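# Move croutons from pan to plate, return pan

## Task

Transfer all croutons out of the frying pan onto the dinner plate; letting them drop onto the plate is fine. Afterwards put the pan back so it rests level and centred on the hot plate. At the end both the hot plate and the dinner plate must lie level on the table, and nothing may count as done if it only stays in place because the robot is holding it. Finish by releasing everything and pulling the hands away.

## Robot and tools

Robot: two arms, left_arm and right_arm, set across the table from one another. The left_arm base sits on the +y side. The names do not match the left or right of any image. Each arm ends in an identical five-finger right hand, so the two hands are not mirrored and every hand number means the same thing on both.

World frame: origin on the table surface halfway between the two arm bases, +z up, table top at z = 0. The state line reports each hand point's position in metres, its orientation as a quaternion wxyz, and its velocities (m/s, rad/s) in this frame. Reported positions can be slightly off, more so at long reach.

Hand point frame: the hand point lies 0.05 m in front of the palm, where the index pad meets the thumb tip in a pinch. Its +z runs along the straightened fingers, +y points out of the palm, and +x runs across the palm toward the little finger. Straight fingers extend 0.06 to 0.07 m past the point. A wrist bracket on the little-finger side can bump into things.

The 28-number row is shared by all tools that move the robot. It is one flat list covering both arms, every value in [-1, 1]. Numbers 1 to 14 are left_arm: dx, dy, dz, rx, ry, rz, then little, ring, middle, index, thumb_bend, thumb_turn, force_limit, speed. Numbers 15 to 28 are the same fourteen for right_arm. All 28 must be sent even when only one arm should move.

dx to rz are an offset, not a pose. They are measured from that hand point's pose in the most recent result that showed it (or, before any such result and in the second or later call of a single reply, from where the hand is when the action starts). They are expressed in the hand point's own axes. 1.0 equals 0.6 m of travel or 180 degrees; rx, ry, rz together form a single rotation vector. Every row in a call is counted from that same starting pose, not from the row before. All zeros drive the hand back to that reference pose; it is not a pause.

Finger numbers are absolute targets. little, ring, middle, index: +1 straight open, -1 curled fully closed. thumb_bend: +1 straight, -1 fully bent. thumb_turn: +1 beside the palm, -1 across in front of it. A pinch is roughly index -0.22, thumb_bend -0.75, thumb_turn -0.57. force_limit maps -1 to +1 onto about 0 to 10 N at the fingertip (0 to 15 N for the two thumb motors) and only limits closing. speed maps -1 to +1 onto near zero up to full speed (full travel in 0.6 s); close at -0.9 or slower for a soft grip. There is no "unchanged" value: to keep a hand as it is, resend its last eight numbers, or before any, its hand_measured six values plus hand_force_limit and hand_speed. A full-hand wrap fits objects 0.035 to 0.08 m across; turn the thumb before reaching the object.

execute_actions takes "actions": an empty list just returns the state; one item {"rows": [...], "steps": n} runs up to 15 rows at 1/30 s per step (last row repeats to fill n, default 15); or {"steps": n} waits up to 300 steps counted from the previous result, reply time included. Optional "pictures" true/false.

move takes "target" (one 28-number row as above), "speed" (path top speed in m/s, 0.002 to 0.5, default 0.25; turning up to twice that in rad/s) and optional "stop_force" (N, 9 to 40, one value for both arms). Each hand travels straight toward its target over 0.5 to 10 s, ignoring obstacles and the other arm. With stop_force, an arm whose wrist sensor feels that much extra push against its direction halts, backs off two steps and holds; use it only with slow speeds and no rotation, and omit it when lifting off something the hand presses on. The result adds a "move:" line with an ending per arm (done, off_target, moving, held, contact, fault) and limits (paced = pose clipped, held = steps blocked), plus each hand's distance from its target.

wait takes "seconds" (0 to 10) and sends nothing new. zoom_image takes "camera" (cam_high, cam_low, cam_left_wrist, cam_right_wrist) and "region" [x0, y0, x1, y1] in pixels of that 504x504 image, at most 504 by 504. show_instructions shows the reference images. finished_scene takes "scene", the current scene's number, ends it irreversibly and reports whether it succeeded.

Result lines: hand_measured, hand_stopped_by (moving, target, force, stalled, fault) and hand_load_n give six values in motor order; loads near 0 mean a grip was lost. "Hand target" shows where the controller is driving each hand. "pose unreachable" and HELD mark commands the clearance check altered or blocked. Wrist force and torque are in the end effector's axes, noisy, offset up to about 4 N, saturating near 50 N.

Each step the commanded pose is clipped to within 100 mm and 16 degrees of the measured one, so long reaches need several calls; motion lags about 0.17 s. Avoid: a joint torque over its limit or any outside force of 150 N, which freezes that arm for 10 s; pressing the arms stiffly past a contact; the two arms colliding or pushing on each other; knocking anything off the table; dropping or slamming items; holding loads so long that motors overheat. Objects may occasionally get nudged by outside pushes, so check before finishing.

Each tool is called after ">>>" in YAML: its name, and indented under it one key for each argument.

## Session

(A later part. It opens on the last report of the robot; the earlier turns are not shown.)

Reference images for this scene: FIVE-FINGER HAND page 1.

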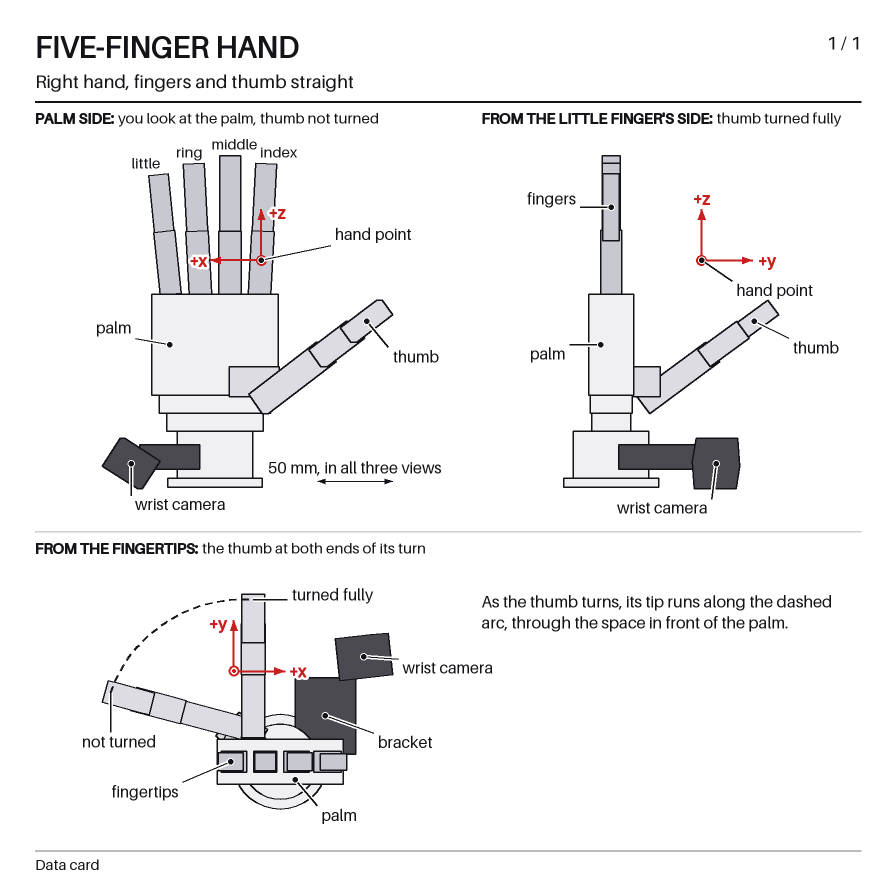

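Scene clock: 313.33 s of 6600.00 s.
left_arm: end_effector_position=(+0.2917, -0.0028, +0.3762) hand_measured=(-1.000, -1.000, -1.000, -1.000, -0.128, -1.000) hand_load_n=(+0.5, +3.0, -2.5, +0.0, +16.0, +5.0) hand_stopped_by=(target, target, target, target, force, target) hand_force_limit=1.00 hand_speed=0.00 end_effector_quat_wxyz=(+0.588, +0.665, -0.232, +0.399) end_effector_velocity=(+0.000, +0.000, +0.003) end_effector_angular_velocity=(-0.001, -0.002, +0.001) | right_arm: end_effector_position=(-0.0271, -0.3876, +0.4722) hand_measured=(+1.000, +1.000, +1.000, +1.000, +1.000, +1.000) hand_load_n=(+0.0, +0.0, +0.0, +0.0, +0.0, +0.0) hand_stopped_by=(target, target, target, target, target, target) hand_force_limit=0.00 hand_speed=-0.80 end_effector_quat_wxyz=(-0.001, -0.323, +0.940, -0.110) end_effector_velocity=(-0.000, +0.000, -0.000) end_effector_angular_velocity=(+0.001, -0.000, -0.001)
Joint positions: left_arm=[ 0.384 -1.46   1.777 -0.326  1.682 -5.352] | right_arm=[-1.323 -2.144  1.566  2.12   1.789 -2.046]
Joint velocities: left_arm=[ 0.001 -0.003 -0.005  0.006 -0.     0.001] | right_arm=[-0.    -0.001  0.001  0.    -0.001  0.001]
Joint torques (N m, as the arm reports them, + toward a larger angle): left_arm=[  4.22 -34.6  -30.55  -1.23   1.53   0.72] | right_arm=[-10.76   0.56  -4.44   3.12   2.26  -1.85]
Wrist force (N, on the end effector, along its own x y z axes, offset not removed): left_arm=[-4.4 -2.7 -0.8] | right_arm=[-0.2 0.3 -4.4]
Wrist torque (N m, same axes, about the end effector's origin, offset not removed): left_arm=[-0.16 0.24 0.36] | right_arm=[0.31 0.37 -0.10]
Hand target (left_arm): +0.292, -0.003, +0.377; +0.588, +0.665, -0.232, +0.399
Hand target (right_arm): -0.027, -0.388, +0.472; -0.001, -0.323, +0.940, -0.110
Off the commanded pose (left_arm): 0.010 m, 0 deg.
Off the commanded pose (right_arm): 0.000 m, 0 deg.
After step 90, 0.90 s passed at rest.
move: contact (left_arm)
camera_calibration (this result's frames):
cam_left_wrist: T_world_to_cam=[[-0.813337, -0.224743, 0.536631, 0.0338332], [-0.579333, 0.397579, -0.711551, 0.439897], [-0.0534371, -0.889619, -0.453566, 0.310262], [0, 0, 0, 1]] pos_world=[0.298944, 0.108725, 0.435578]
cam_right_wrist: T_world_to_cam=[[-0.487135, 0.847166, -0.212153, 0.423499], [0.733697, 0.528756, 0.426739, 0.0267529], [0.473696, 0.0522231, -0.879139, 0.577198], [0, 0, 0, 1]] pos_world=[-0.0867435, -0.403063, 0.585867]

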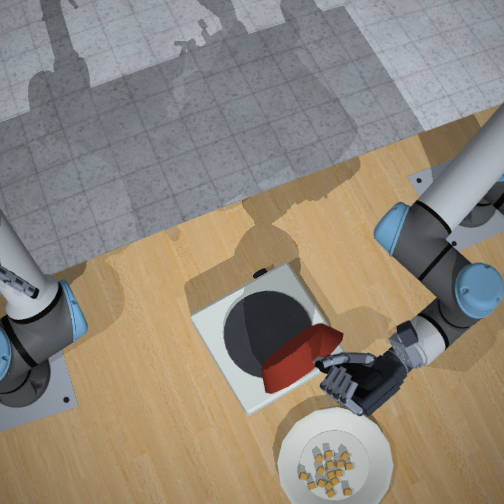

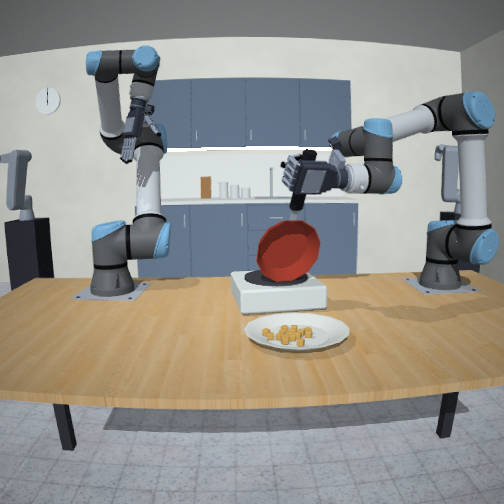

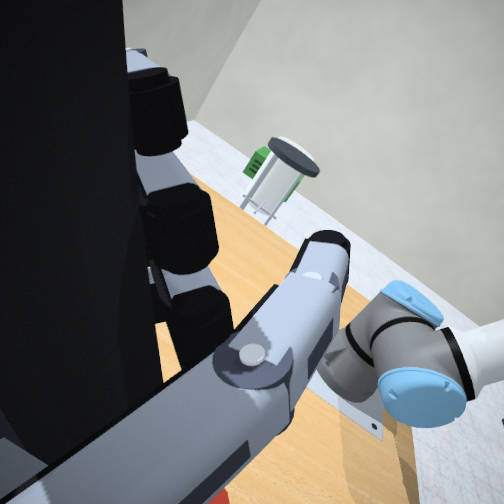

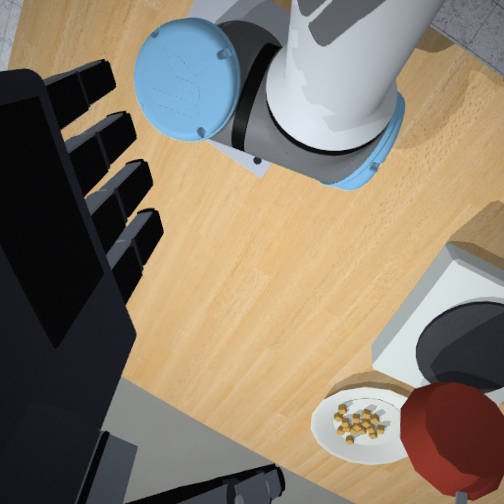

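>>> move:
  target: [0.043,-0.041,0,0,0,0,-1,-1,-1,-1,-0.9,-1,1,0,0,0,0,0,0,0,1,1,1,1,1,1,0,-0.8]
  speed: 0.03

>>> zoom_image:
  camera: "cam_low"
  region: [220,200,360,330]

Scene clock: 321.70 s of 6600.00 s.
left_arm: end_effector_position=(+0.3253, +0.0063, +0.3823) hand_measured=(-1.000, -1.000, -1.000, -1.000, -0.128, -1.000) hand_load_n=(+1.0, +3.0, -2.5, +0.0, +16.0, +5.0) hand_stopped_by=(target, target, target, target, force, target) hand_force_limit=1.00 hand_speed=0.00 end_effector_quat_wxyz=(+0.588, +0.665, -0.232, +0.399) end_effector_velocity=(+0.003, +0.000, -0.001) end_effector_angular_velocity=(+0.002, +0.002, -0.001) | right_arm: end_effector_position=(-0.0271, -0.3876, +0.4722) hand_measured=(+1.000, +1.000, +1.000, +1.000, +1.000, +1.000) hand_load_n=(+0.0, +0.0, +0.0, +0.0, +0.0, +0.0) hand_stopped_by=(target, target, target, target, target, target) hand_force_limit=0.00 hand_speed=-0.80 end_effector_quat_wxyz=(-0.001, -0.323, +0.940, -0.110) end_effector_velocity=(+0.000, -0.000, -0.000) end_effector_angular_velocity=(-0.002, +0.000, -0.002)
Joint positions: left_arm=[ 0.464 -1.428  1.725 -0.305  1.762 -5.353] | right_arm=[-1.323 -2.144  1.566  2.12   1.789 -2.046]
Joint velocities: left_arm=[ 0.006  0.005 -0.005  0.001  0.007 -0.001] | right_arm=[-0.001  0.     0.     0.     0.002  0.001]
Joint torques (N m, as the arm reports them, + toward a larger angle): left_arm=[  5.14 -22.9  -30.86  -1.18   1.58  -2.88] | right_arm=[-10.04  -0.58  -4.47   3.26   2.18  -1.89]
Wrist force (N, on the end effector, along its own x y z axes, offset not removed): left_arm=[-4.8 -3.8 -0.4] | right_arm=[3.9 4.5 -4.6]
Wrist torque (N m, same axes, about the end effector's origin, offset not removed): left_arm=[-0.26 0.39 0.30] | right_arm=[0.69 -0.39 0.40]
Hand target (left_arm): +0.326, +0.006, +0.382; +0.588, +0.665, -0.232, +0.399
Hand target (right_arm): -0.027, -0.388, +0.472; -0.001, -0.323, +0.940, -0.110
Off the commanded pose (left_arm): 0.000 m, 0 deg.
Off the commanded pose (right_arm): 0.000 m, 0 deg.
After step 90, 3.83 s passed at rest.
move: done
camera_calibration (this result's frames):
cam_left_wrist: T_world_to_cam=[[-0.813337, -0.224775, 0.536618, 0.0599608], [-0.579338, 0.39754, -0.711568, 0.460036], [-0.0533837, -0.889628, -0.453555, 0.322849], [0, 0, 0, 1]] pos_world=[0.33252, 0.117811, 0.441601]
cam_right_wrist: T_world_to_cam=[[-0.487135, 0.847166, -0.212154, 0.423499], [0.733697, 0.528756, 0.426739, 0.0267529], [0.473696, 0.0522232, -0.879139, 0.577198], [0, 0, 0, 1]] pos_world=[-0.0867435, -0.403063, 0.585867]

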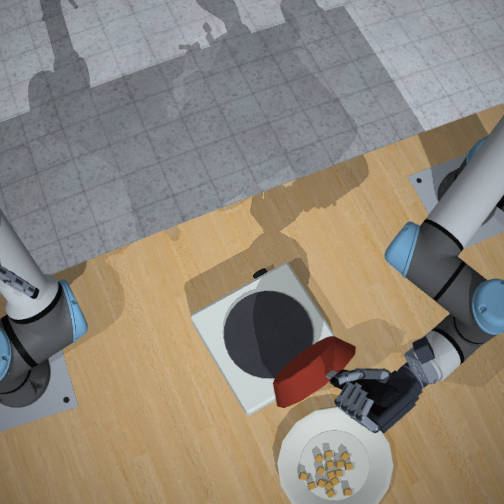

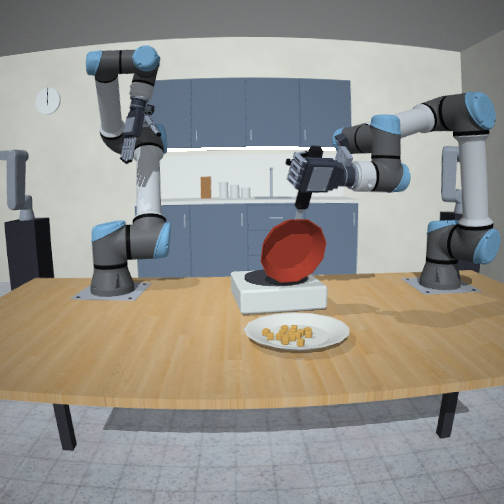

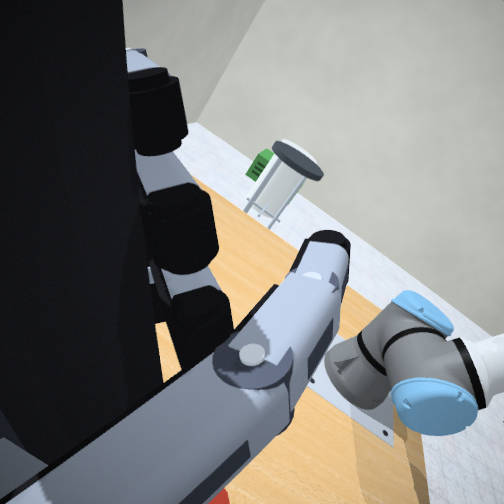

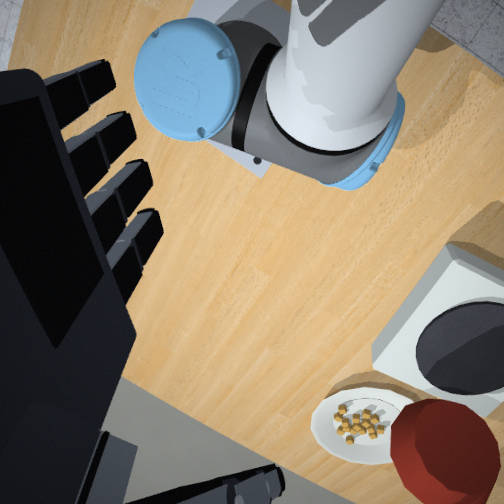

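Region (220, 200, 360, 330) of cam_low's 504x504 image, scaled by 3.600, with more detail than that image has; it fills the top 468 rows of this view, and the rest is white.

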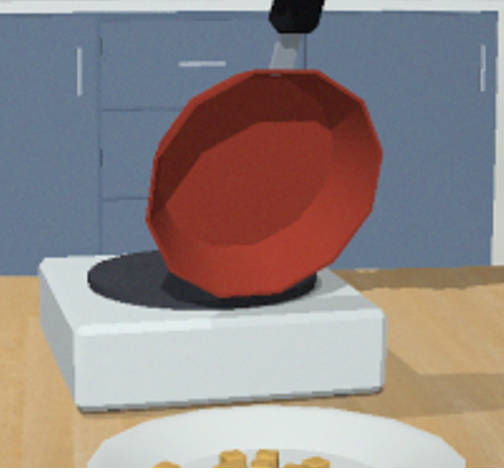

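>>> execute_actions:
  actions: []

Scene clock: 336.17 s of 6600.00 s.
left_arm: end_effector_position=(+0.3256, +0.0063, +0.3823) hand_measured=(-1.000, -1.000, -1.000, -1.000, -0.128, -1.000) hand_load_n=(+1.0, +3.0, -2.5, +0.0, +16.0, +5.0) hand_stopped_by=(target, target, target, target, force, target) hand_force_limit=1.00 hand_speed=0.00 end_effector_quat_wxyz=(+0.588, +0.665, -0.232, +0.399) end_effector_velocity=(-0.000, +0.000, -0.001) end_effector_angular_velocity=(+0.002, +0.002, -0.001) | right_arm: end_effector_position=(-0.0271, -0.3876, +0.4722) hand_measured=(+1.000, +1.000, +1.000, +1.000, +1.000, +1.000) hand_load_n=(+0.0, +0.0, +0.0, +0.0, +0.0, +0.0) hand_stopped_by=(target, target, target, target, target, target) hand_force_limit=0.00 hand_speed=-0.80 end_effector_quat_wxyz=(-0.001, -0.323, +0.940, -0.110) end_effector_velocity=(-0.000, +0.000, -0.000) end_effector_angular_velocity=(+0.001, -0.000, -0.001)
Joint positions: left_arm=[ 0.465 -1.428  1.724 -0.305  1.763 -5.353] | right_arm=[-1.323 -2.144  1.566  2.12   1.789 -2.046]
Joint velocities: left_arm=[-0.     0.001  0.002  0.     0.001 -0.001] | right_arm=[-0.    -0.     0.     0.    -0.     0.001]
Joint torques (N m, as the arm reports them, + toward a larger angle): left_arm=[  6.88 -22.8  -30.63  -1.32   1.72  -2.75] | right_arm=[-10.27  -0.37  -4.05   2.98   2.15  -1.47]
Wrist force (N, on the end effector, along its own x y z axes, offset not removed): left_arm=[-4.6 -3.8 -1.4] | right_arm=[1.9 -0.9 -3.7]
Wrist torque (N m, same axes, about the end effector's origin, offset not removed): left_arm=[-0.29 0.42 0.36] | right_arm=[-0.22 -0.02 0.31]
Hand target (left_arm): +0.326, +0.006, +0.382; +0.588, +0.665, -0.232, +0.399
Hand target (right_arm): -0.027, -0.388, +0.472; -0.001, -0.323, +0.940, -0.110
Off the commanded pose (left_arm): 0.000 m, 0 deg.
Off the commanded pose (right_arm): 0.000 m, 0 deg.
Steps of this call (steps 1 to 90: nothing new was sent; then 11.47 s passed at rest). Readings (end_effector_position | what the end effector reports):
1: left_arm (+0.3253, +0.0063, +0.3823) | right_arm (-0.0271, -0.3876, +0.4722) | left_arm hand_measured=(-1.000, -1.000, -1.000, -1.000, -0.128, -1.000) hand_load_n=(+1.0, +3.0, -2.5, +0.0, +16.0, +5.0) hand_stopped_by=(target, target, target, target, force, target) hand_force_limit=1.00 hand_speed=0.00 | right_arm hand_measured=(+1.000, +1.000, +1.000, +1.000, +1.000, +1.000) hand_load_n=(+0.0, +0.0, +0.0, +0.0, +0.0, +0.0) hand_stopped_by=(target, target, target, target, target, target) hand_force_limit=0.00 hand_speed=-0.80
2: left_arm (+0.3254, +0.0063, +0.3823) | right_arm (-0.0271, -0.3876, +0.4722) | left_arm hand_measured=(-1.000, -1.000, -1.000, -1.000, -0.128, -1.000) hand_load_n=(+1.0, +3.0, -2.5, +0.0, +16.0, +5.0) hand_stopped_by=(target, target, target, target, force, target) hand_force_limit=1.00 hand_speed=0.00 | right_arm hand_measured=(+1.000, +1.000, +1.000, +1.000, +1.000, +1.000) hand_load_n=(+0.0, +0.0, +0.0, +0.0, +0.0, +0.0) hand_stopped_by=(target, target, target, target, target, target) hand_force_limit=0.00 hand_speed=-0.80
4: left_arm (+0.3255, +0.0063, +0.3823) | right_arm (-0.0271, -0.3876, +0.4722) | left_arm hand_measured=(-1.000, -1.000, -1.000, -1.000, -0.128, -1.000) hand_load_n=(+1.0, +3.0, -2.5, +0.0, +16.0, +5.0) hand_stopped_by=(target, target, target, target, force, target) hand_force_limit=1.00 hand_speed=0.00 | right_arm hand_measured=(+1.000, +1.000, +1.000, +1.000, +1.000, +1.000) hand_load_n=(+0.0, +0.0, +0.0, +0.0, +0.0, +0.0) hand_stopped_by=(target, target, target, target, target, target) hand_force_limit=0.00 hand_speed=-0.80
8: left_arm (+0.3255, +0.0063, +0.3823) | right_arm (-0.0271, -0.3876, +0.4722) | left_arm hand_measured=(-1.000, -1.000, -1.000, -1.000, -0.128, -1.000) hand_load_n=(+1.0, +3.0, -2.5, +0.0, +16.0, +5.0) hand_stopped_by=(target, target, target, target, force, target) hand_force_limit=1.00 hand_speed=0.00 | right_arm hand_measured=(+1.000, +1.000, +1.000, +1.000, +1.000, +1.000) hand_load_n=(+0.0, +0.0, +0.0, +0.0, +0.0, +0.0) hand_stopped_by=(target, target, target, target, target, target) hand_force_limit=0.00 hand_speed=-0.80
90: the state above
camera_calibration (this result's frames):
cam_left_wrist: T_world_to_cam=[[-0.813345, -0.224753, 0.536615, 0.0602249], [-0.579323, 0.397578, -0.711559, 0.460227], [-0.0534216, -0.889617, -0.453573, 0.322984], [0, 0, 0, 1]] pos_world=[0.332858, 0.117891, 0.441658]
cam_right_wrist: T_world_to_cam=[[-0.487135, 0.847166, -0.212153, 0.423499], [0.733697, 0.528756, 0.426739, 0.026753], [0.473696, 0.0522232, -0.879139, 0.577198], [0, 0, 0, 1]] pos_world=[-0.0867436, -0.403063, 0.585867]

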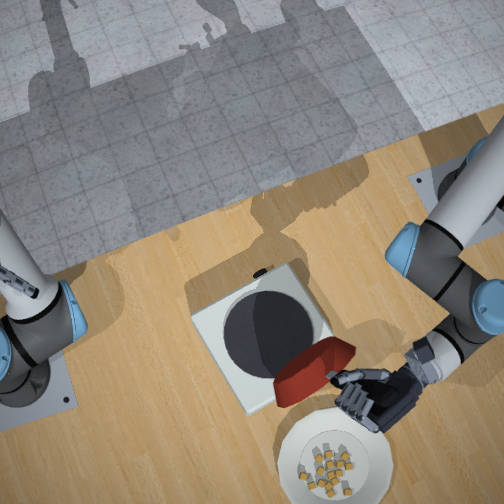

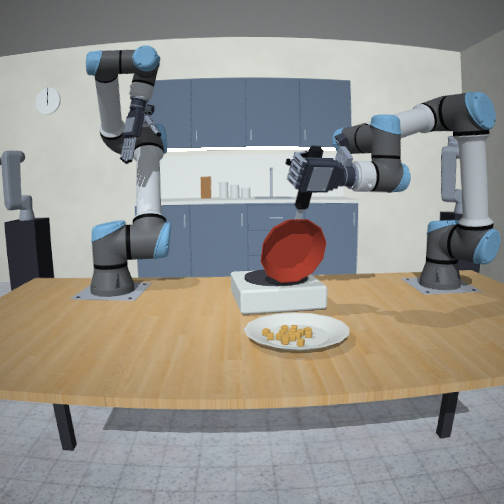

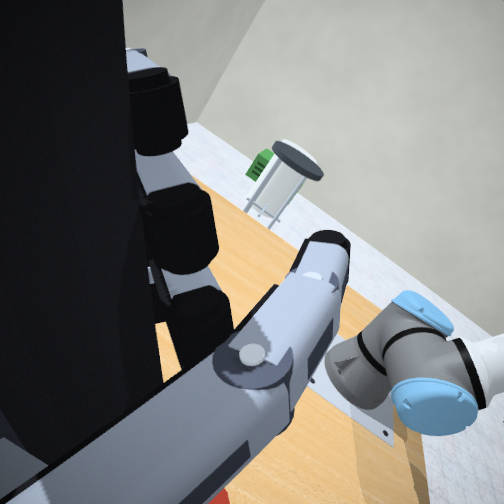

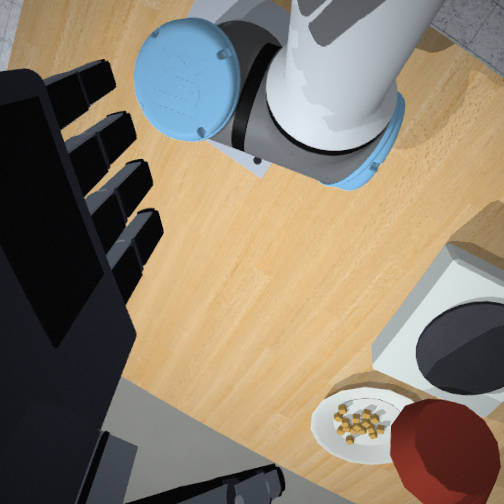

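>>> move:
  target: [-0.012,-0.009,0,0,0,0,-1,-1,-1,-1,-0.9,-1,1,0,0,0,0,0,0,0,1,1,1,1,1,1,0,-0.8]
  speed: 0.015
  stop_force: 9

Scene clock: 343.50 s of 6600.00 s.
left_arm: end_effector_position=(+0.3257, +0.0063, +0.3737) hand_measured=(-1.000, -1.000, -1.000, -1.000, -0.128, -1.000) hand_load_n=(+1.0, +3.0, -2.5, +0.0, +16.0, +5.0) hand_stopped_by=(target, target, target, target, force, target) hand_force_limit=1.00 hand_speed=0.00 end_effector_quat_wxyz=(+0.588, +0.665, -0.232, +0.399) end_effector_velocity=(+0.001, -0.000, -0.005) end_effector_angular_velocity=(+0.003, +0.003, +0.003) | right_arm: end_effector_position=(-0.0271, -0.3876, +0.4722) hand_measured=(+1.000, +1.000, +1.000, +1.000, +1.000, +1.000) hand_load_n=(+0.0, +0.0, +0.0, +0.0, +0.0, +0.0) hand_stopped_by=(target, target, target, target, target, target) hand_force_limit=0.00 hand_speed=-0.80 end_effector_quat_wxyz=(-0.001, -0.323, +0.940, -0.110) end_effector_velocity=(-0.001, +0.000, +0.000) end_effector_angular_velocity=(+0.001, -0.000, +0.002)
Joint positions: left_arm=[ 0.465 -1.422  1.74  -0.327  1.763 -5.353] | right_arm=[-1.323 -2.144  1.566  2.12   1.789 -2.046]
Joint velocities: left_arm=[ 0.001  0.005  0.007 -0.007 -0.002 -0.001] | right_arm=[ 0.001 -0.001 -0.     0.    -0.001 -0.   ]
Joint torques (N m, as the arm reports them, + toward a larger angle): left_arm=[  7.54 -24.25 -12.93  -4.62   1.63  -2.21] | right_arm=[-11.05  -1.41  -3.01   3.06   1.98  -1.66]
Wrist force (N, on the end effector, along its own x y z axes, offset not removed): left_arm=[-4.0 -6.1 -1.0] | right_arm=[1.5 -0.5 0.4]
Wrist torque (N m, same axes, about the end effector's origin, offset not removed): left_arm=[-0.64 0.28 0.26] | right_arm=[-0.09 -0.19 0.24]
Hand target (left_arm): +0.326, +0.006, +0.373; +0.588, +0.665, -0.232, +0.399
Hand target (right_arm): -0.027, -0.388, +0.472; -0.001, -0.323, +0.940, -0.110
Off the commanded pose (left_arm): 0.000 m, 0 deg.
Off the commanded pose (right_arm): 0.000 m, 0 deg.
After step 90, 3.47 s passed at rest.
move: done
camera_calibration (this result's frames):
cam_left_wrist: T_world_to_cam=[[-0.81334, -0.224763, 0.536619, 0.0648951], [-0.57933, 0.3976, -0.711541, 0.45415], [-0.0534313, -0.889604, -0.453596, 0.319023], [0, 0, 0, 1]] pos_world=[0.33293, 0.117821, 0.43303]
cam_right_wrist: T_world_to_cam=[[-0.487136, 0.847166, -0.212153, 0.423499], [0.733697, 0.528756, 0.426739, 0.0267533], [0.473696, 0.0522232, -0.879139, 0.577198], [0, 0, 0, 1]] pos_world=[-0.0867435, -0.403063, 0.585867]

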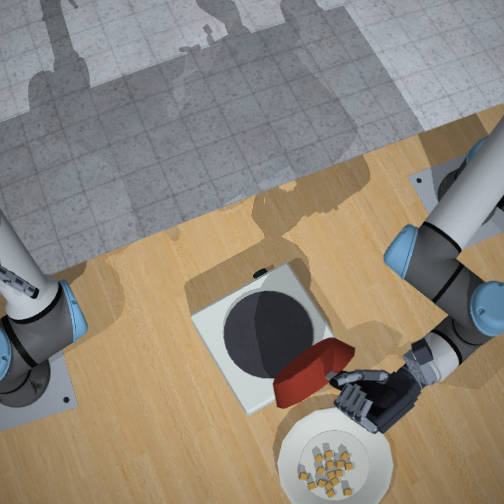

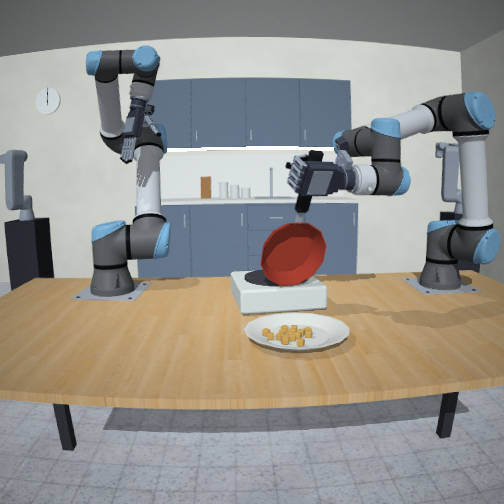

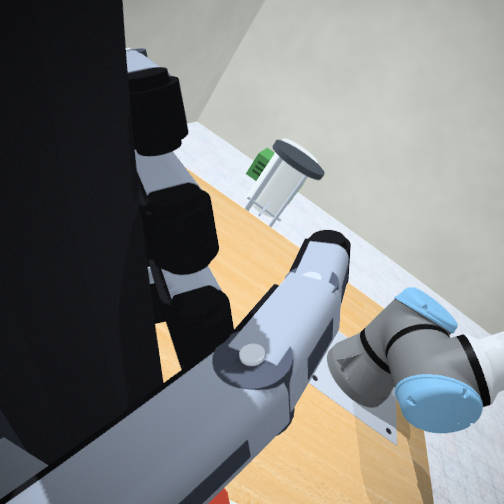

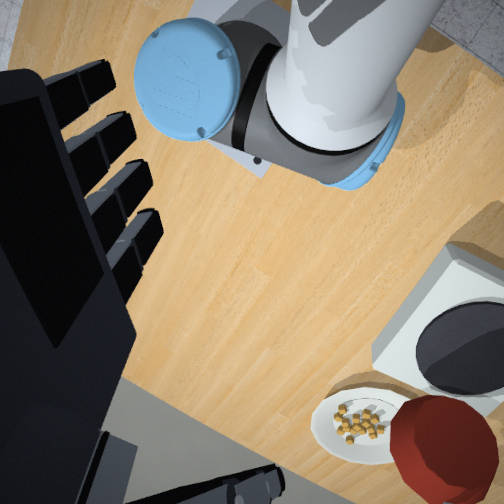

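>>> move:
  target: [-0.081,0.172,0,0,0,0.111,-1,-1,-1,-1,-0.9,-1,1,0,0,0,0,0,0,0,1,1,1,1,1,1,0,-0.8]
  speed: 0.06

Scene clock: 353.53 s of 6600.00 s.
left_arm: end_effector_position=(+0.2178, -0.0224, +0.3961) hand_measured=(-1.000, -1.000, -1.000, -1.000, -0.128, -1.000) hand_load_n=(+0.0, +3.5, -2.5, +0.0, +16.0, +5.0) hand_stopped_by=(target, target, target, target, force, target) hand_force_limit=1.00 hand_speed=0.00 end_effector_quat_wxyz=(+0.510, +0.615, -0.343, +0.494) end_effector_velocity=(-0.002, -0.001, -0.001) end_effector_angular_velocity=(+0.005, -0.008, +0.000) | right_arm: end_effector_position=(-0.0271, -0.3876, +0.4722) hand_measured=(+1.000, +1.000, +1.000, +1.000, +1.000, +1.000) hand_load_n=(+0.0, +0.0, +0.0, +0.0, +0.0, +0.0) hand_stopped_by=(target, target, target, target, target, target) hand_force_limit=0.00 hand_speed=-0.80 end_effector_quat_wxyz=(-0.001, -0.323, +0.940, -0.110) end_effector_velocity=(-0.000, -0.000, -0.000) end_effector_angular_velocity=(-0.001, -0.000, +0.001)
Joint positions: left_arm=[ 0.195 -1.549  1.759 -0.218  1.494 -5.003] | right_arm=[-1.323 -2.144  1.566  2.12   1.789 -2.046]
Joint velocities: left_arm=[-0.007 -0.001 -0.     0.003 -0.007  0.009] | right_arm=[ 0.    -0.     0.    -0.     0.001 -0.001]
Joint torques (N m, as the arm reports them, + toward a larger angle): left_arm=[ -6.92 -31.14 -31.14  -1.45  -1.89   1.2 ] | right_arm=[-11.12  -0.7   -5.15   3.01   2.21  -1.78]
Wrist force (N, on the end effector, along its own x y z axes, offset not removed): left_arm=[-5.0 -1.2 -1.7] | right_arm=[-2.6 -4.0 2.1]
Wrist torque (N m, same axes, about the end effector's origin, offset not removed): left_arm=[0.01 0.44 0.19] | right_arm=[-0.78 0.37 -0.28]
Hand target (left_arm): +0.218, -0.022, +0.396; +0.510, +0.615, -0.344, +0.495
Hand target (right_arm): -0.027, -0.388, +0.472; -0.001, -0.323, +0.940, -0.110
Off the commanded pose (left_arm): 0.000 m, 0 deg.
Off the commanded pose (right_arm): 0.000 m, 0 deg.
After step 90, 3.73 s passed at rest.
move: done
camera_calibration (this result's frames):
cam_left_wrist: T_world_to_cam=[[-0.94048, -0.261457, 0.217114, 0.112177], [-0.319958, 0.465827, -0.825005, 0.408959], [0.114566, -0.845367, -0.521756, 0.289298], [0, 0, 0, 1]] pos_world=[0.203206, 0.0833881, 0.463981]
cam_right_wrist: T_world_to_cam=[[-0.487135, 0.847166, -0.212154, 0.423499], [0.733697, 0.528756, 0.426739, 0.026753], [0.473696, 0.0522232, -0.879139, 0.577198], [0, 0, 0, 1]] pos_world=[-0.0867435, -0.403063, 0.585867]

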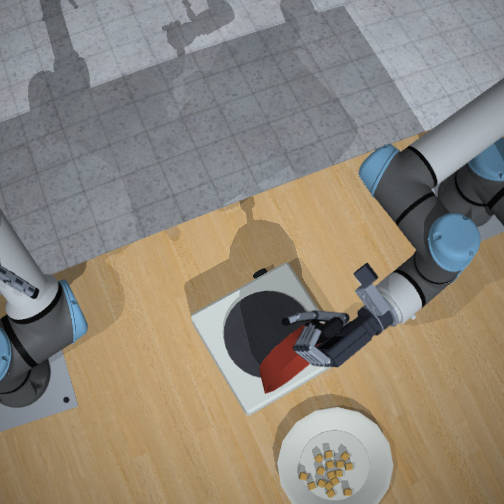

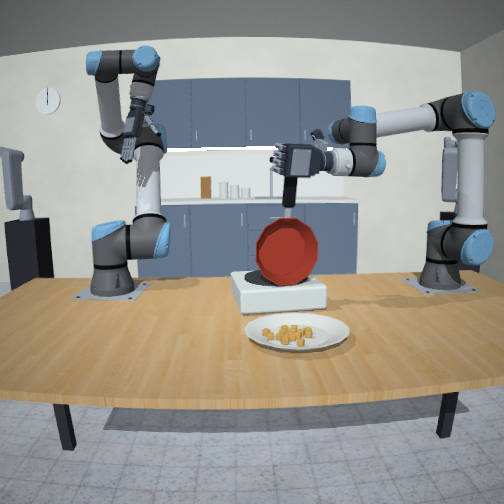

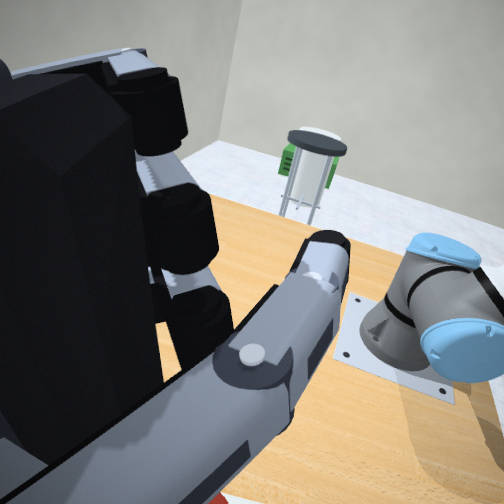

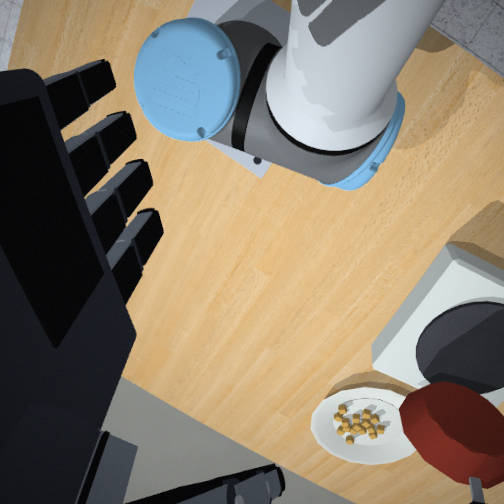

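>>> zoom_image:
  camera: "cam_low"
  region: [220,110,400,320]

Region (220, 110, 400, 320) of cam_low's 504x504 image, scaled by 2.400, with more detail than that image has; it fills the left 432 columns of this view, and the rest is white.

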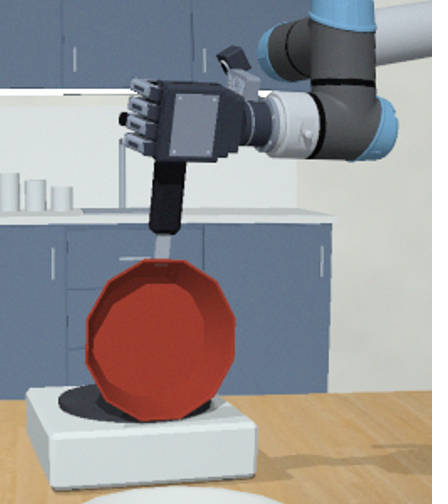

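>>> move:
  target: [-0.06,0,0,0,0,0,-1,-1,-1,-1,-0.9,-1,1,0,0,0,0,0,0,0,1,1,1,1,1,1,0,-0.8]
  speed: 0.02
  stop_force: 25

>>> zoom_image:
  camera: "cam_low"
  region: [220,110,400,320]

Scene clock: 364.30 s of 6600.00 s.
left_arm: end_effector_position=(+0.2081, -0.0254, +0.3618) hand_measured=(-1.000, -0.998, -1.000, -1.000, -0.128, -1.000) hand_load_n=(+5.0, +9.5, -2.5, +0.0, +17.0, +5.5) hand_stopped_by=(target, target, target, target, force, target) hand_force_limit=1.00 hand_speed=0.00 end_effector_quat_wxyz=(+0.510, +0.615, -0.343, +0.494) end_effector_velocity=(-0.000, -0.000, -0.002) end_effector_angular_velocity=(-0.001, +0.002, +0.001) | right_arm: end_effector_position=(-0.0271, -0.3876, +0.4722) hand_measured=(+1.000, +1.000, +1.000, +1.000, +1.000, +1.000) hand_load_n=(+0.0, +0.0, +0.0, +0.0, +0.0, +0.0) hand_stopped_by=(target, target, target, target, target, target) hand_force_limit=0.00 hand_speed=-0.80 end_effector_quat_wxyz=(-0.001, -0.323, +0.940, -0.110) end_effector_velocity=(+0.000, -0.000, +0.000) end_effector_angular_velocity=(-0.001, -0.000, -0.003)
Joint positions: left_arm=[ 0.169 -1.534  1.833 -0.308  1.468 -5.003] | right_arm=[-1.323 -2.144  1.566  2.12   1.789 -2.046]
Joint velocities: left_arm=[-0.002  0.001  0.004 -0.006 -0.002 -0.002] | right_arm=[-0.001 -0.    -0.     0.001  0.001  0.002]
Joint torques (N m, as the arm reports them, + toward a larger angle): left_arm=[-10.11  -5.22  -3.63  -0.39  -1.26  -2.99] | right_arm=[-10.27  -2.31  -3.94   3.1    2.05  -2.06]
Wrist force (N, on the end effector, along its own x y z axes, offset not removed): left_arm=[17.8 -0.3 -1.7] | right_arm=[-1.4 -1.4 1.0]
Wrist torque (N m, same axes, about the end effector's origin, offset not removed): left_arm=[-0.05 -1.08 1.92] | right_arm=[-0.25 0.26 -0.07]
Hand target (left_arm): +0.208, -0.025, +0.362; +0.510, +0.615, -0.343, +0.494
Hand target (right_arm): -0.027, -0.388, +0.472; -0.001, -0.323, +0.940, -0.110
Off the commanded pose (left_arm): 0.000 m, 0 deg.
Off the commanded pose (right_arm): 0.000 m, 0 deg.
After step 90, 5.63 s passed at rest.
move: done
camera_calibration (this result's frames):
cam_left_wrist: T_world_to_cam=[[-0.940481, -0.261458, 0.217105, 0.109624], [-0.319953, 0.465844, -0.824997, 0.378991], [0.114565, -0.845357, -0.521772, 0.270061], [0, 0, 0, 1]] pos_world=[0.193419, 0.0804098, 0.429777]
cam_right_wrist: T_world_to_cam=[[-0.487136, 0.847166, -0.212153, 0.423499], [0.733697, 0.528756, 0.426739, 0.0267532], [0.473696, 0.0522233, -0.879139, 0.577198], [0, 0, 0, 1]] pos_world=[-0.0867435, -0.403063, 0.585867]

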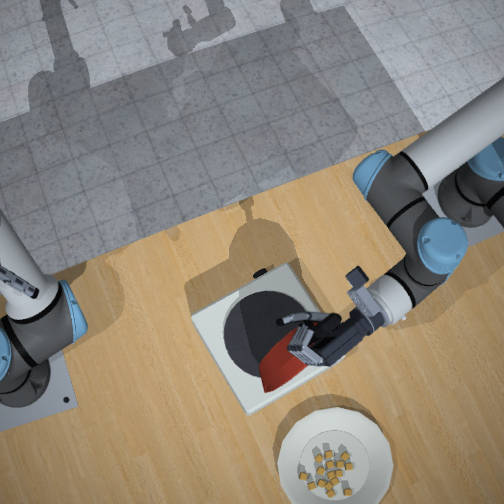

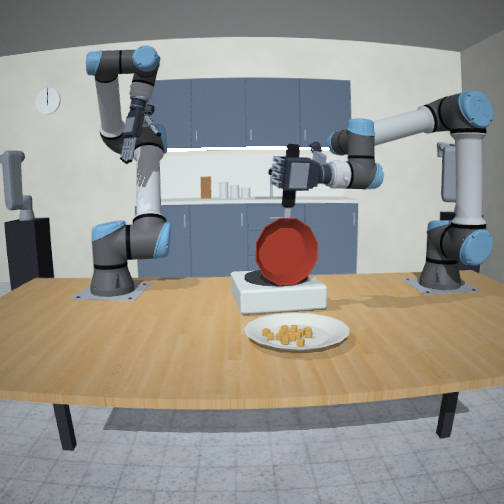

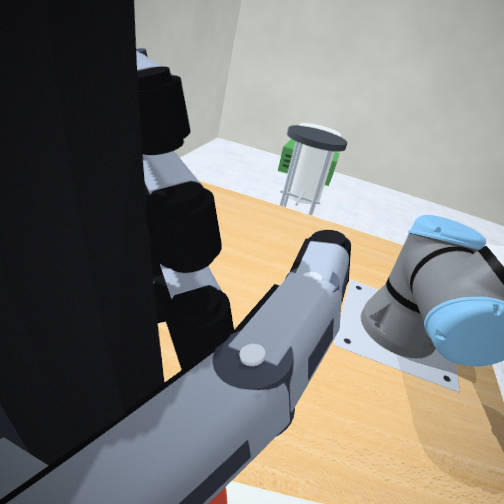

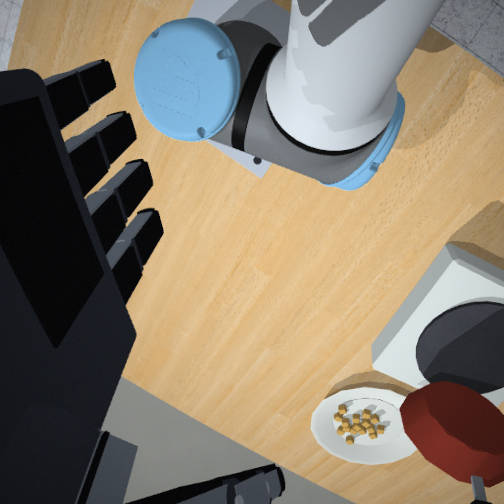

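Region (220, 110, 400, 320) of cam_low's 504x504 image, scaled by 2.400, with more detail than that image has; it fills the left 432 columns of this view, and the rest is white.

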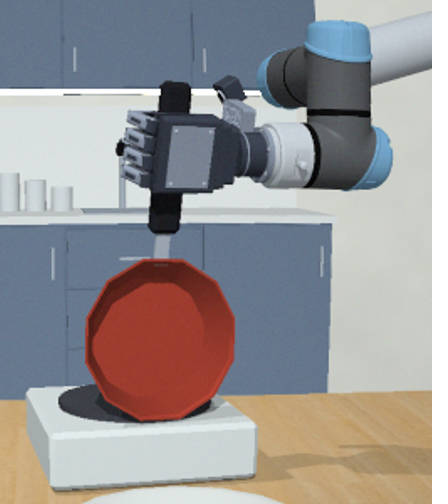

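>>> move:
  target: [-0.132,0.214,0,0,0,0.1667,-1,-1,-1,-1,-0.9,-1,1,0,0,0,0,0,0,0,1,1,1,1,1,1,0,-0.8]
  speed: 0.05

>>> zoom_image:
  camera: "cam_low"
  region: [200,110,400,320]

Scene clock: 383.57 s of 6600.00 s.
left_arm: end_effector_position=(+0.0676, -0.0634, +0.3228) hand_measured=(-1.000, -1.000, -1.000, -1.000, -0.128, -1.000) hand_load_n=(+0.0, +2.5, -2.5, +0.0, +16.0, +5.0) hand_stopped_by=(target, target, target, target, force, target) hand_force_limit=1.00 hand_speed=0.00 end_effector_quat_wxyz=(+0.365, +0.505, -0.490, +0.609) end_effector_velocity=(-0.003, -0.000, +0.000) end_effector_angular_velocity=(+0.001, -0.007, +0.000) | right_arm: end_effector_position=(-0.0271, -0.3876, +0.4722) hand_measured=(+1.000, +1.000, +1.000, +1.000, +1.000, +1.000) hand_load_n=(+0.0, +0.0, +0.0, +0.0, +0.0, +0.0) hand_stopped_by=(target, target, target, target, target, target) hand_force_limit=0.00 hand_speed=-0.80 end_effector_quat_wxyz=(-0.001, -0.323, +0.940, -0.110) end_effector_velocity=(+0.000, -0.000, +0.000) end_effector_angular_velocity=(-0.002, -0.001, -0.000)
Joint positions: left_arm=[-0.227 -1.54   1.859 -0.329  1.072 -4.477] | right_arm=[-1.323 -2.144  1.566  2.12   1.789 -2.046]
Joint velocities: left_arm=[-0.008 -0.001 -0.    -0.001 -0.008  0.008] | right_arm=[ 0.    -0.    -0.    -0.     0.002  0.   ]
Joint torques (N m, as the arm reports them, + toward a larger angle): left_arm=[ -9.17 -16.67 -29.52  -4.27  -1.62   1.67] | right_arm=[-8.58 -1.01 -3.48  3.13  2.28 -1.74]
Wrist force (N, on the end effector, along its own x y z axes, offset not removed): left_arm=[-2.4 -1.1 -2.8] | right_arm=[-0.7 -1.7 -5.4]
Wrist torque (N m, same axes, about the end effector's origin, offset not removed): left_arm=[-0.09 0.20 0.21] | right_arm=[0.03 0.47 0.06]
Hand target (left_arm): +0.067, -0.063, +0.323; +0.364, +0.505, -0.491, +0.609
Hand target (right_arm): -0.027, -0.388, +0.472; -0.001, -0.323, +0.940, -0.110
Off the commanded pose (left_arm): 0.000 m, 0 deg.
Off the commanded pose (right_arm): 0.000 m, 0 deg.
After step 90, 10.67 s passed at rest.
move: done
camera_calibration (this result's frames):
cam_left_wrist: T_world_to_cam=[[-0.91817, -0.260031, -0.298911, 0.14125], [0.0999373, 0.578061, -0.80985, 0.293361], [0.383375, -0.773453, -0.504772, 0.214516], [0, 0, 0, 1]] pos_world=[0.0181334, 0.0330665, 0.388081]
cam_right_wrist: T_world_to_cam=[[-0.487135, 0.847166, -0.212154, 0.423499], [0.733697, 0.528756, 0.426739, 0.0267529], [0.473696, 0.0522232, -0.879139, 0.577198], [0, 0, 0, 1]] pos_world=[-0.0867435, -0.403063, 0.585867]

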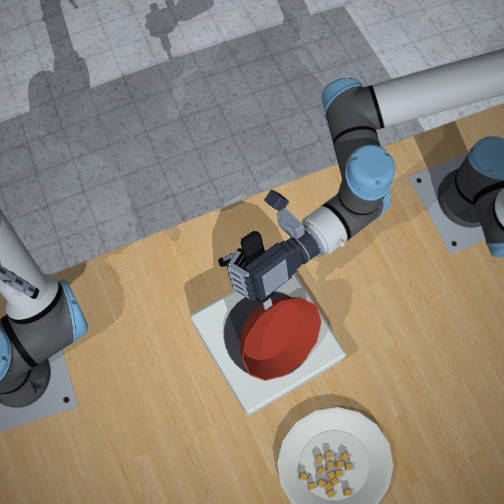

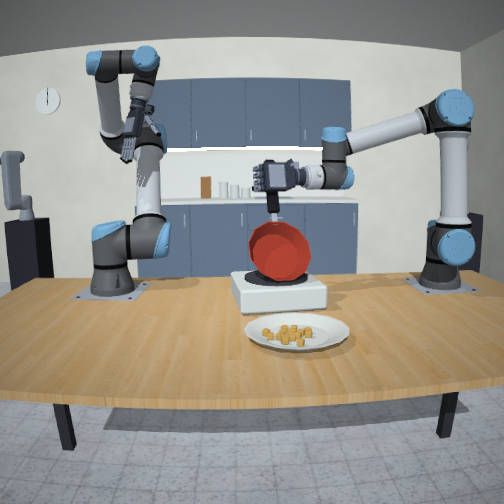

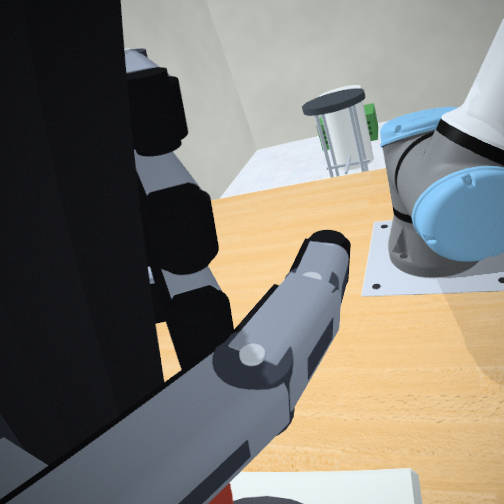

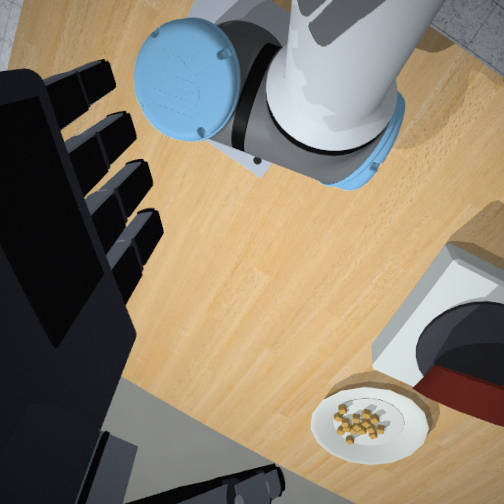

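Region (200, 110, 400, 320) of cam_low's 504x504 image, scaled by 2.400, with more detail than that image has; it fills the left 480 columns of this view, and the rest is white.

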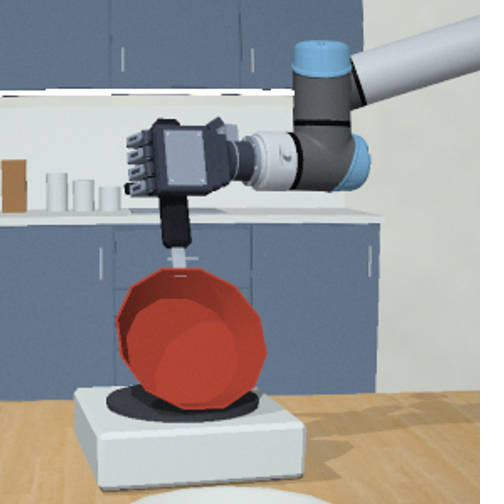

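>>> move:
  target: [-0.068,0.146,0,0,0,0.117,-1,-1,-1,-1,-0.9,-1,1,0,0,0,0,0,0,0,1,1,1,1,1,1,0,-0.8]
  speed: 0.05

>>> zoom_image:
  camera: "cam_low"
  region: [180,110,380,320]

Scene clock: 397.60 s of 6600.00 s.
left_arm: end_effector_position=(-0.0053, -0.0835, +0.2631) hand_measured=(-1.000, -1.000, -1.000, -1.000, -0.128, -1.000) hand_load_n=(+0.0, +0.5, -2.5, +0.0, +16.0, +5.0) hand_stopped_by=(target, target, target, target, force, target) hand_force_limit=1.00 hand_speed=0.00 end_effector_quat_wxyz=(+0.248, +0.408, -0.574, +0.665) end_effector_velocity=(-0.002, -0.000, -0.002) end_effector_angular_velocity=(+0.003, -0.011, +0.002) | right_arm: end_effector_position=(-0.0271, -0.3876, +0.4722) hand_measured=(+1.000, +1.000, +1.000, +1.000, +1.000, +1.000) hand_load_n=(+0.0, +0.0, +0.0, +0.0, +0.0, +0.0) hand_stopped_by=(target, target, target, target, target, target) hand_force_limit=0.00 hand_speed=-0.80 end_effector_quat_wxyz=(-0.001, -0.323, +0.940, -0.110) end_effector_velocity=(+0.000, -0.000, +0.000) end_effector_angular_velocity=(-0.000, -0.000, -0.002)
Joint positions: left_arm=[-0.422 -1.437  1.867 -0.442  0.877 -4.108] | right_arm=[-1.323 -2.144  1.566  2.12   1.789 -2.046]
Joint velocities: left_arm=[-0.006  0.004  0.001 -0.005 -0.008  0.012] | right_arm=[-0.     0.    -0.     0.     0.     0.002]
Joint torques (N m, as the arm reports them, + toward a larger angle): left_arm=[ -7.45 -20.7  -27.52  -3.5   -1.85   1.82] | right_arm=[-10.28  -1.38  -3.86   3.23   2.17  -1.82]
Wrist force (N, on the end effector, along its own x y z axes, offset not removed): left_arm=[-0.6 0.6 -1.7] | right_arm=[2.4 -0.3 -0.3]
Wrist torque (N m, same axes, about the end effector's origin, offset not removed): left_arm=[-0.02 0.19 0.09] | right_arm=[-0.09 -0.42 -0.07]
Hand target (left_arm): -0.006, -0.084, +0.263; +0.247, +0.407, -0.574, +0.666
Hand target (right_arm): -0.027, -0.388, +0.472; -0.001, -0.323, +0.940, -0.110
Off the commanded pose (left_arm): 0.000 m, 0 deg.
Off the commanded pose (right_arm): 0.000 m, 0 deg.
After step 90, 7.03 s passed at rest.
move: done
camera_calibration (this result's frames):
cam_left_wrist: T_world_to_cam=[[-0.752998, -0.218718, -0.620609, 0.140195], [0.362398, 0.649379, -0.668561, 0.234121], [0.549237, -0.728333, -0.409719, 0.176421], [0, 0, 0, 1]] pos_world=[-0.0761753, 0.00712258, 0.315813]
cam_right_wrist: T_world_to_cam=[[-0.487135, 0.847166, -0.212153, 0.423499], [0.733697, 0.528756, 0.426738, 0.0267533], [0.473696, 0.052223, -0.879139, 0.577198], [0, 0, 0, 1]] pos_world=[-0.0867434, -0.403063, 0.585867]

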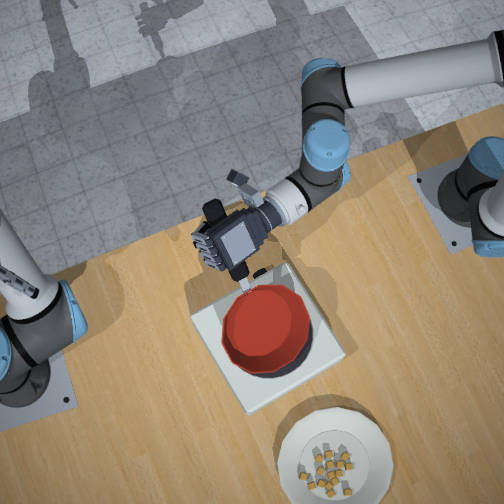

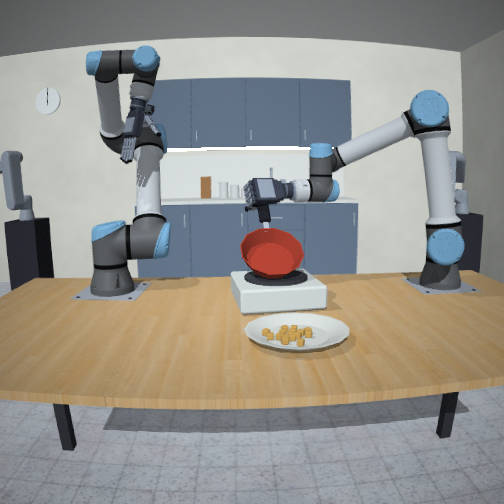

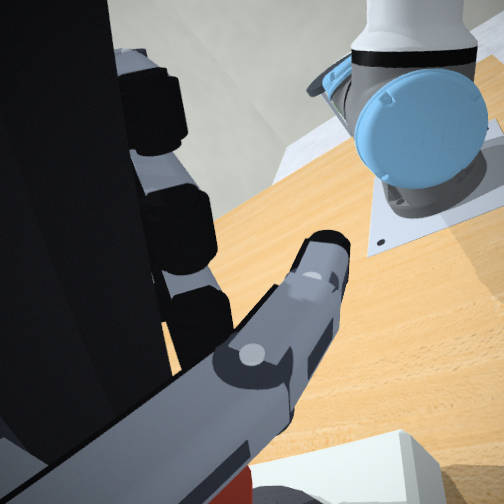

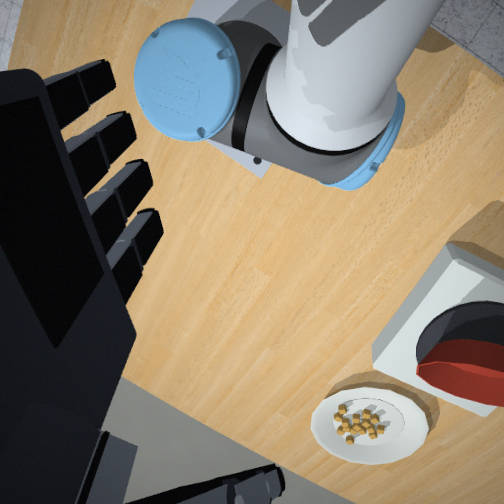

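Region (180, 110, 380, 320) of cam_low's 504x504 image, scaled by 2.400, with more detail than that image has; it fills the left 480 columns of this view, and the rest is white.

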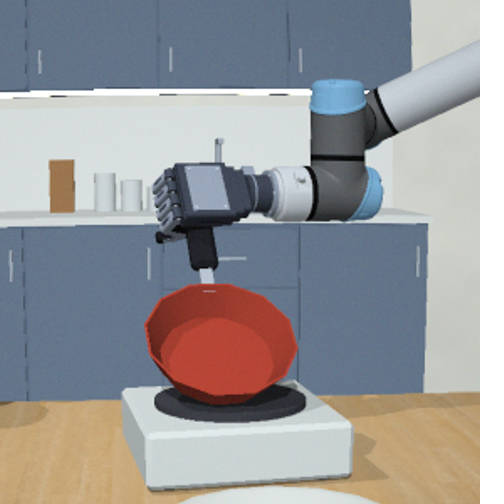

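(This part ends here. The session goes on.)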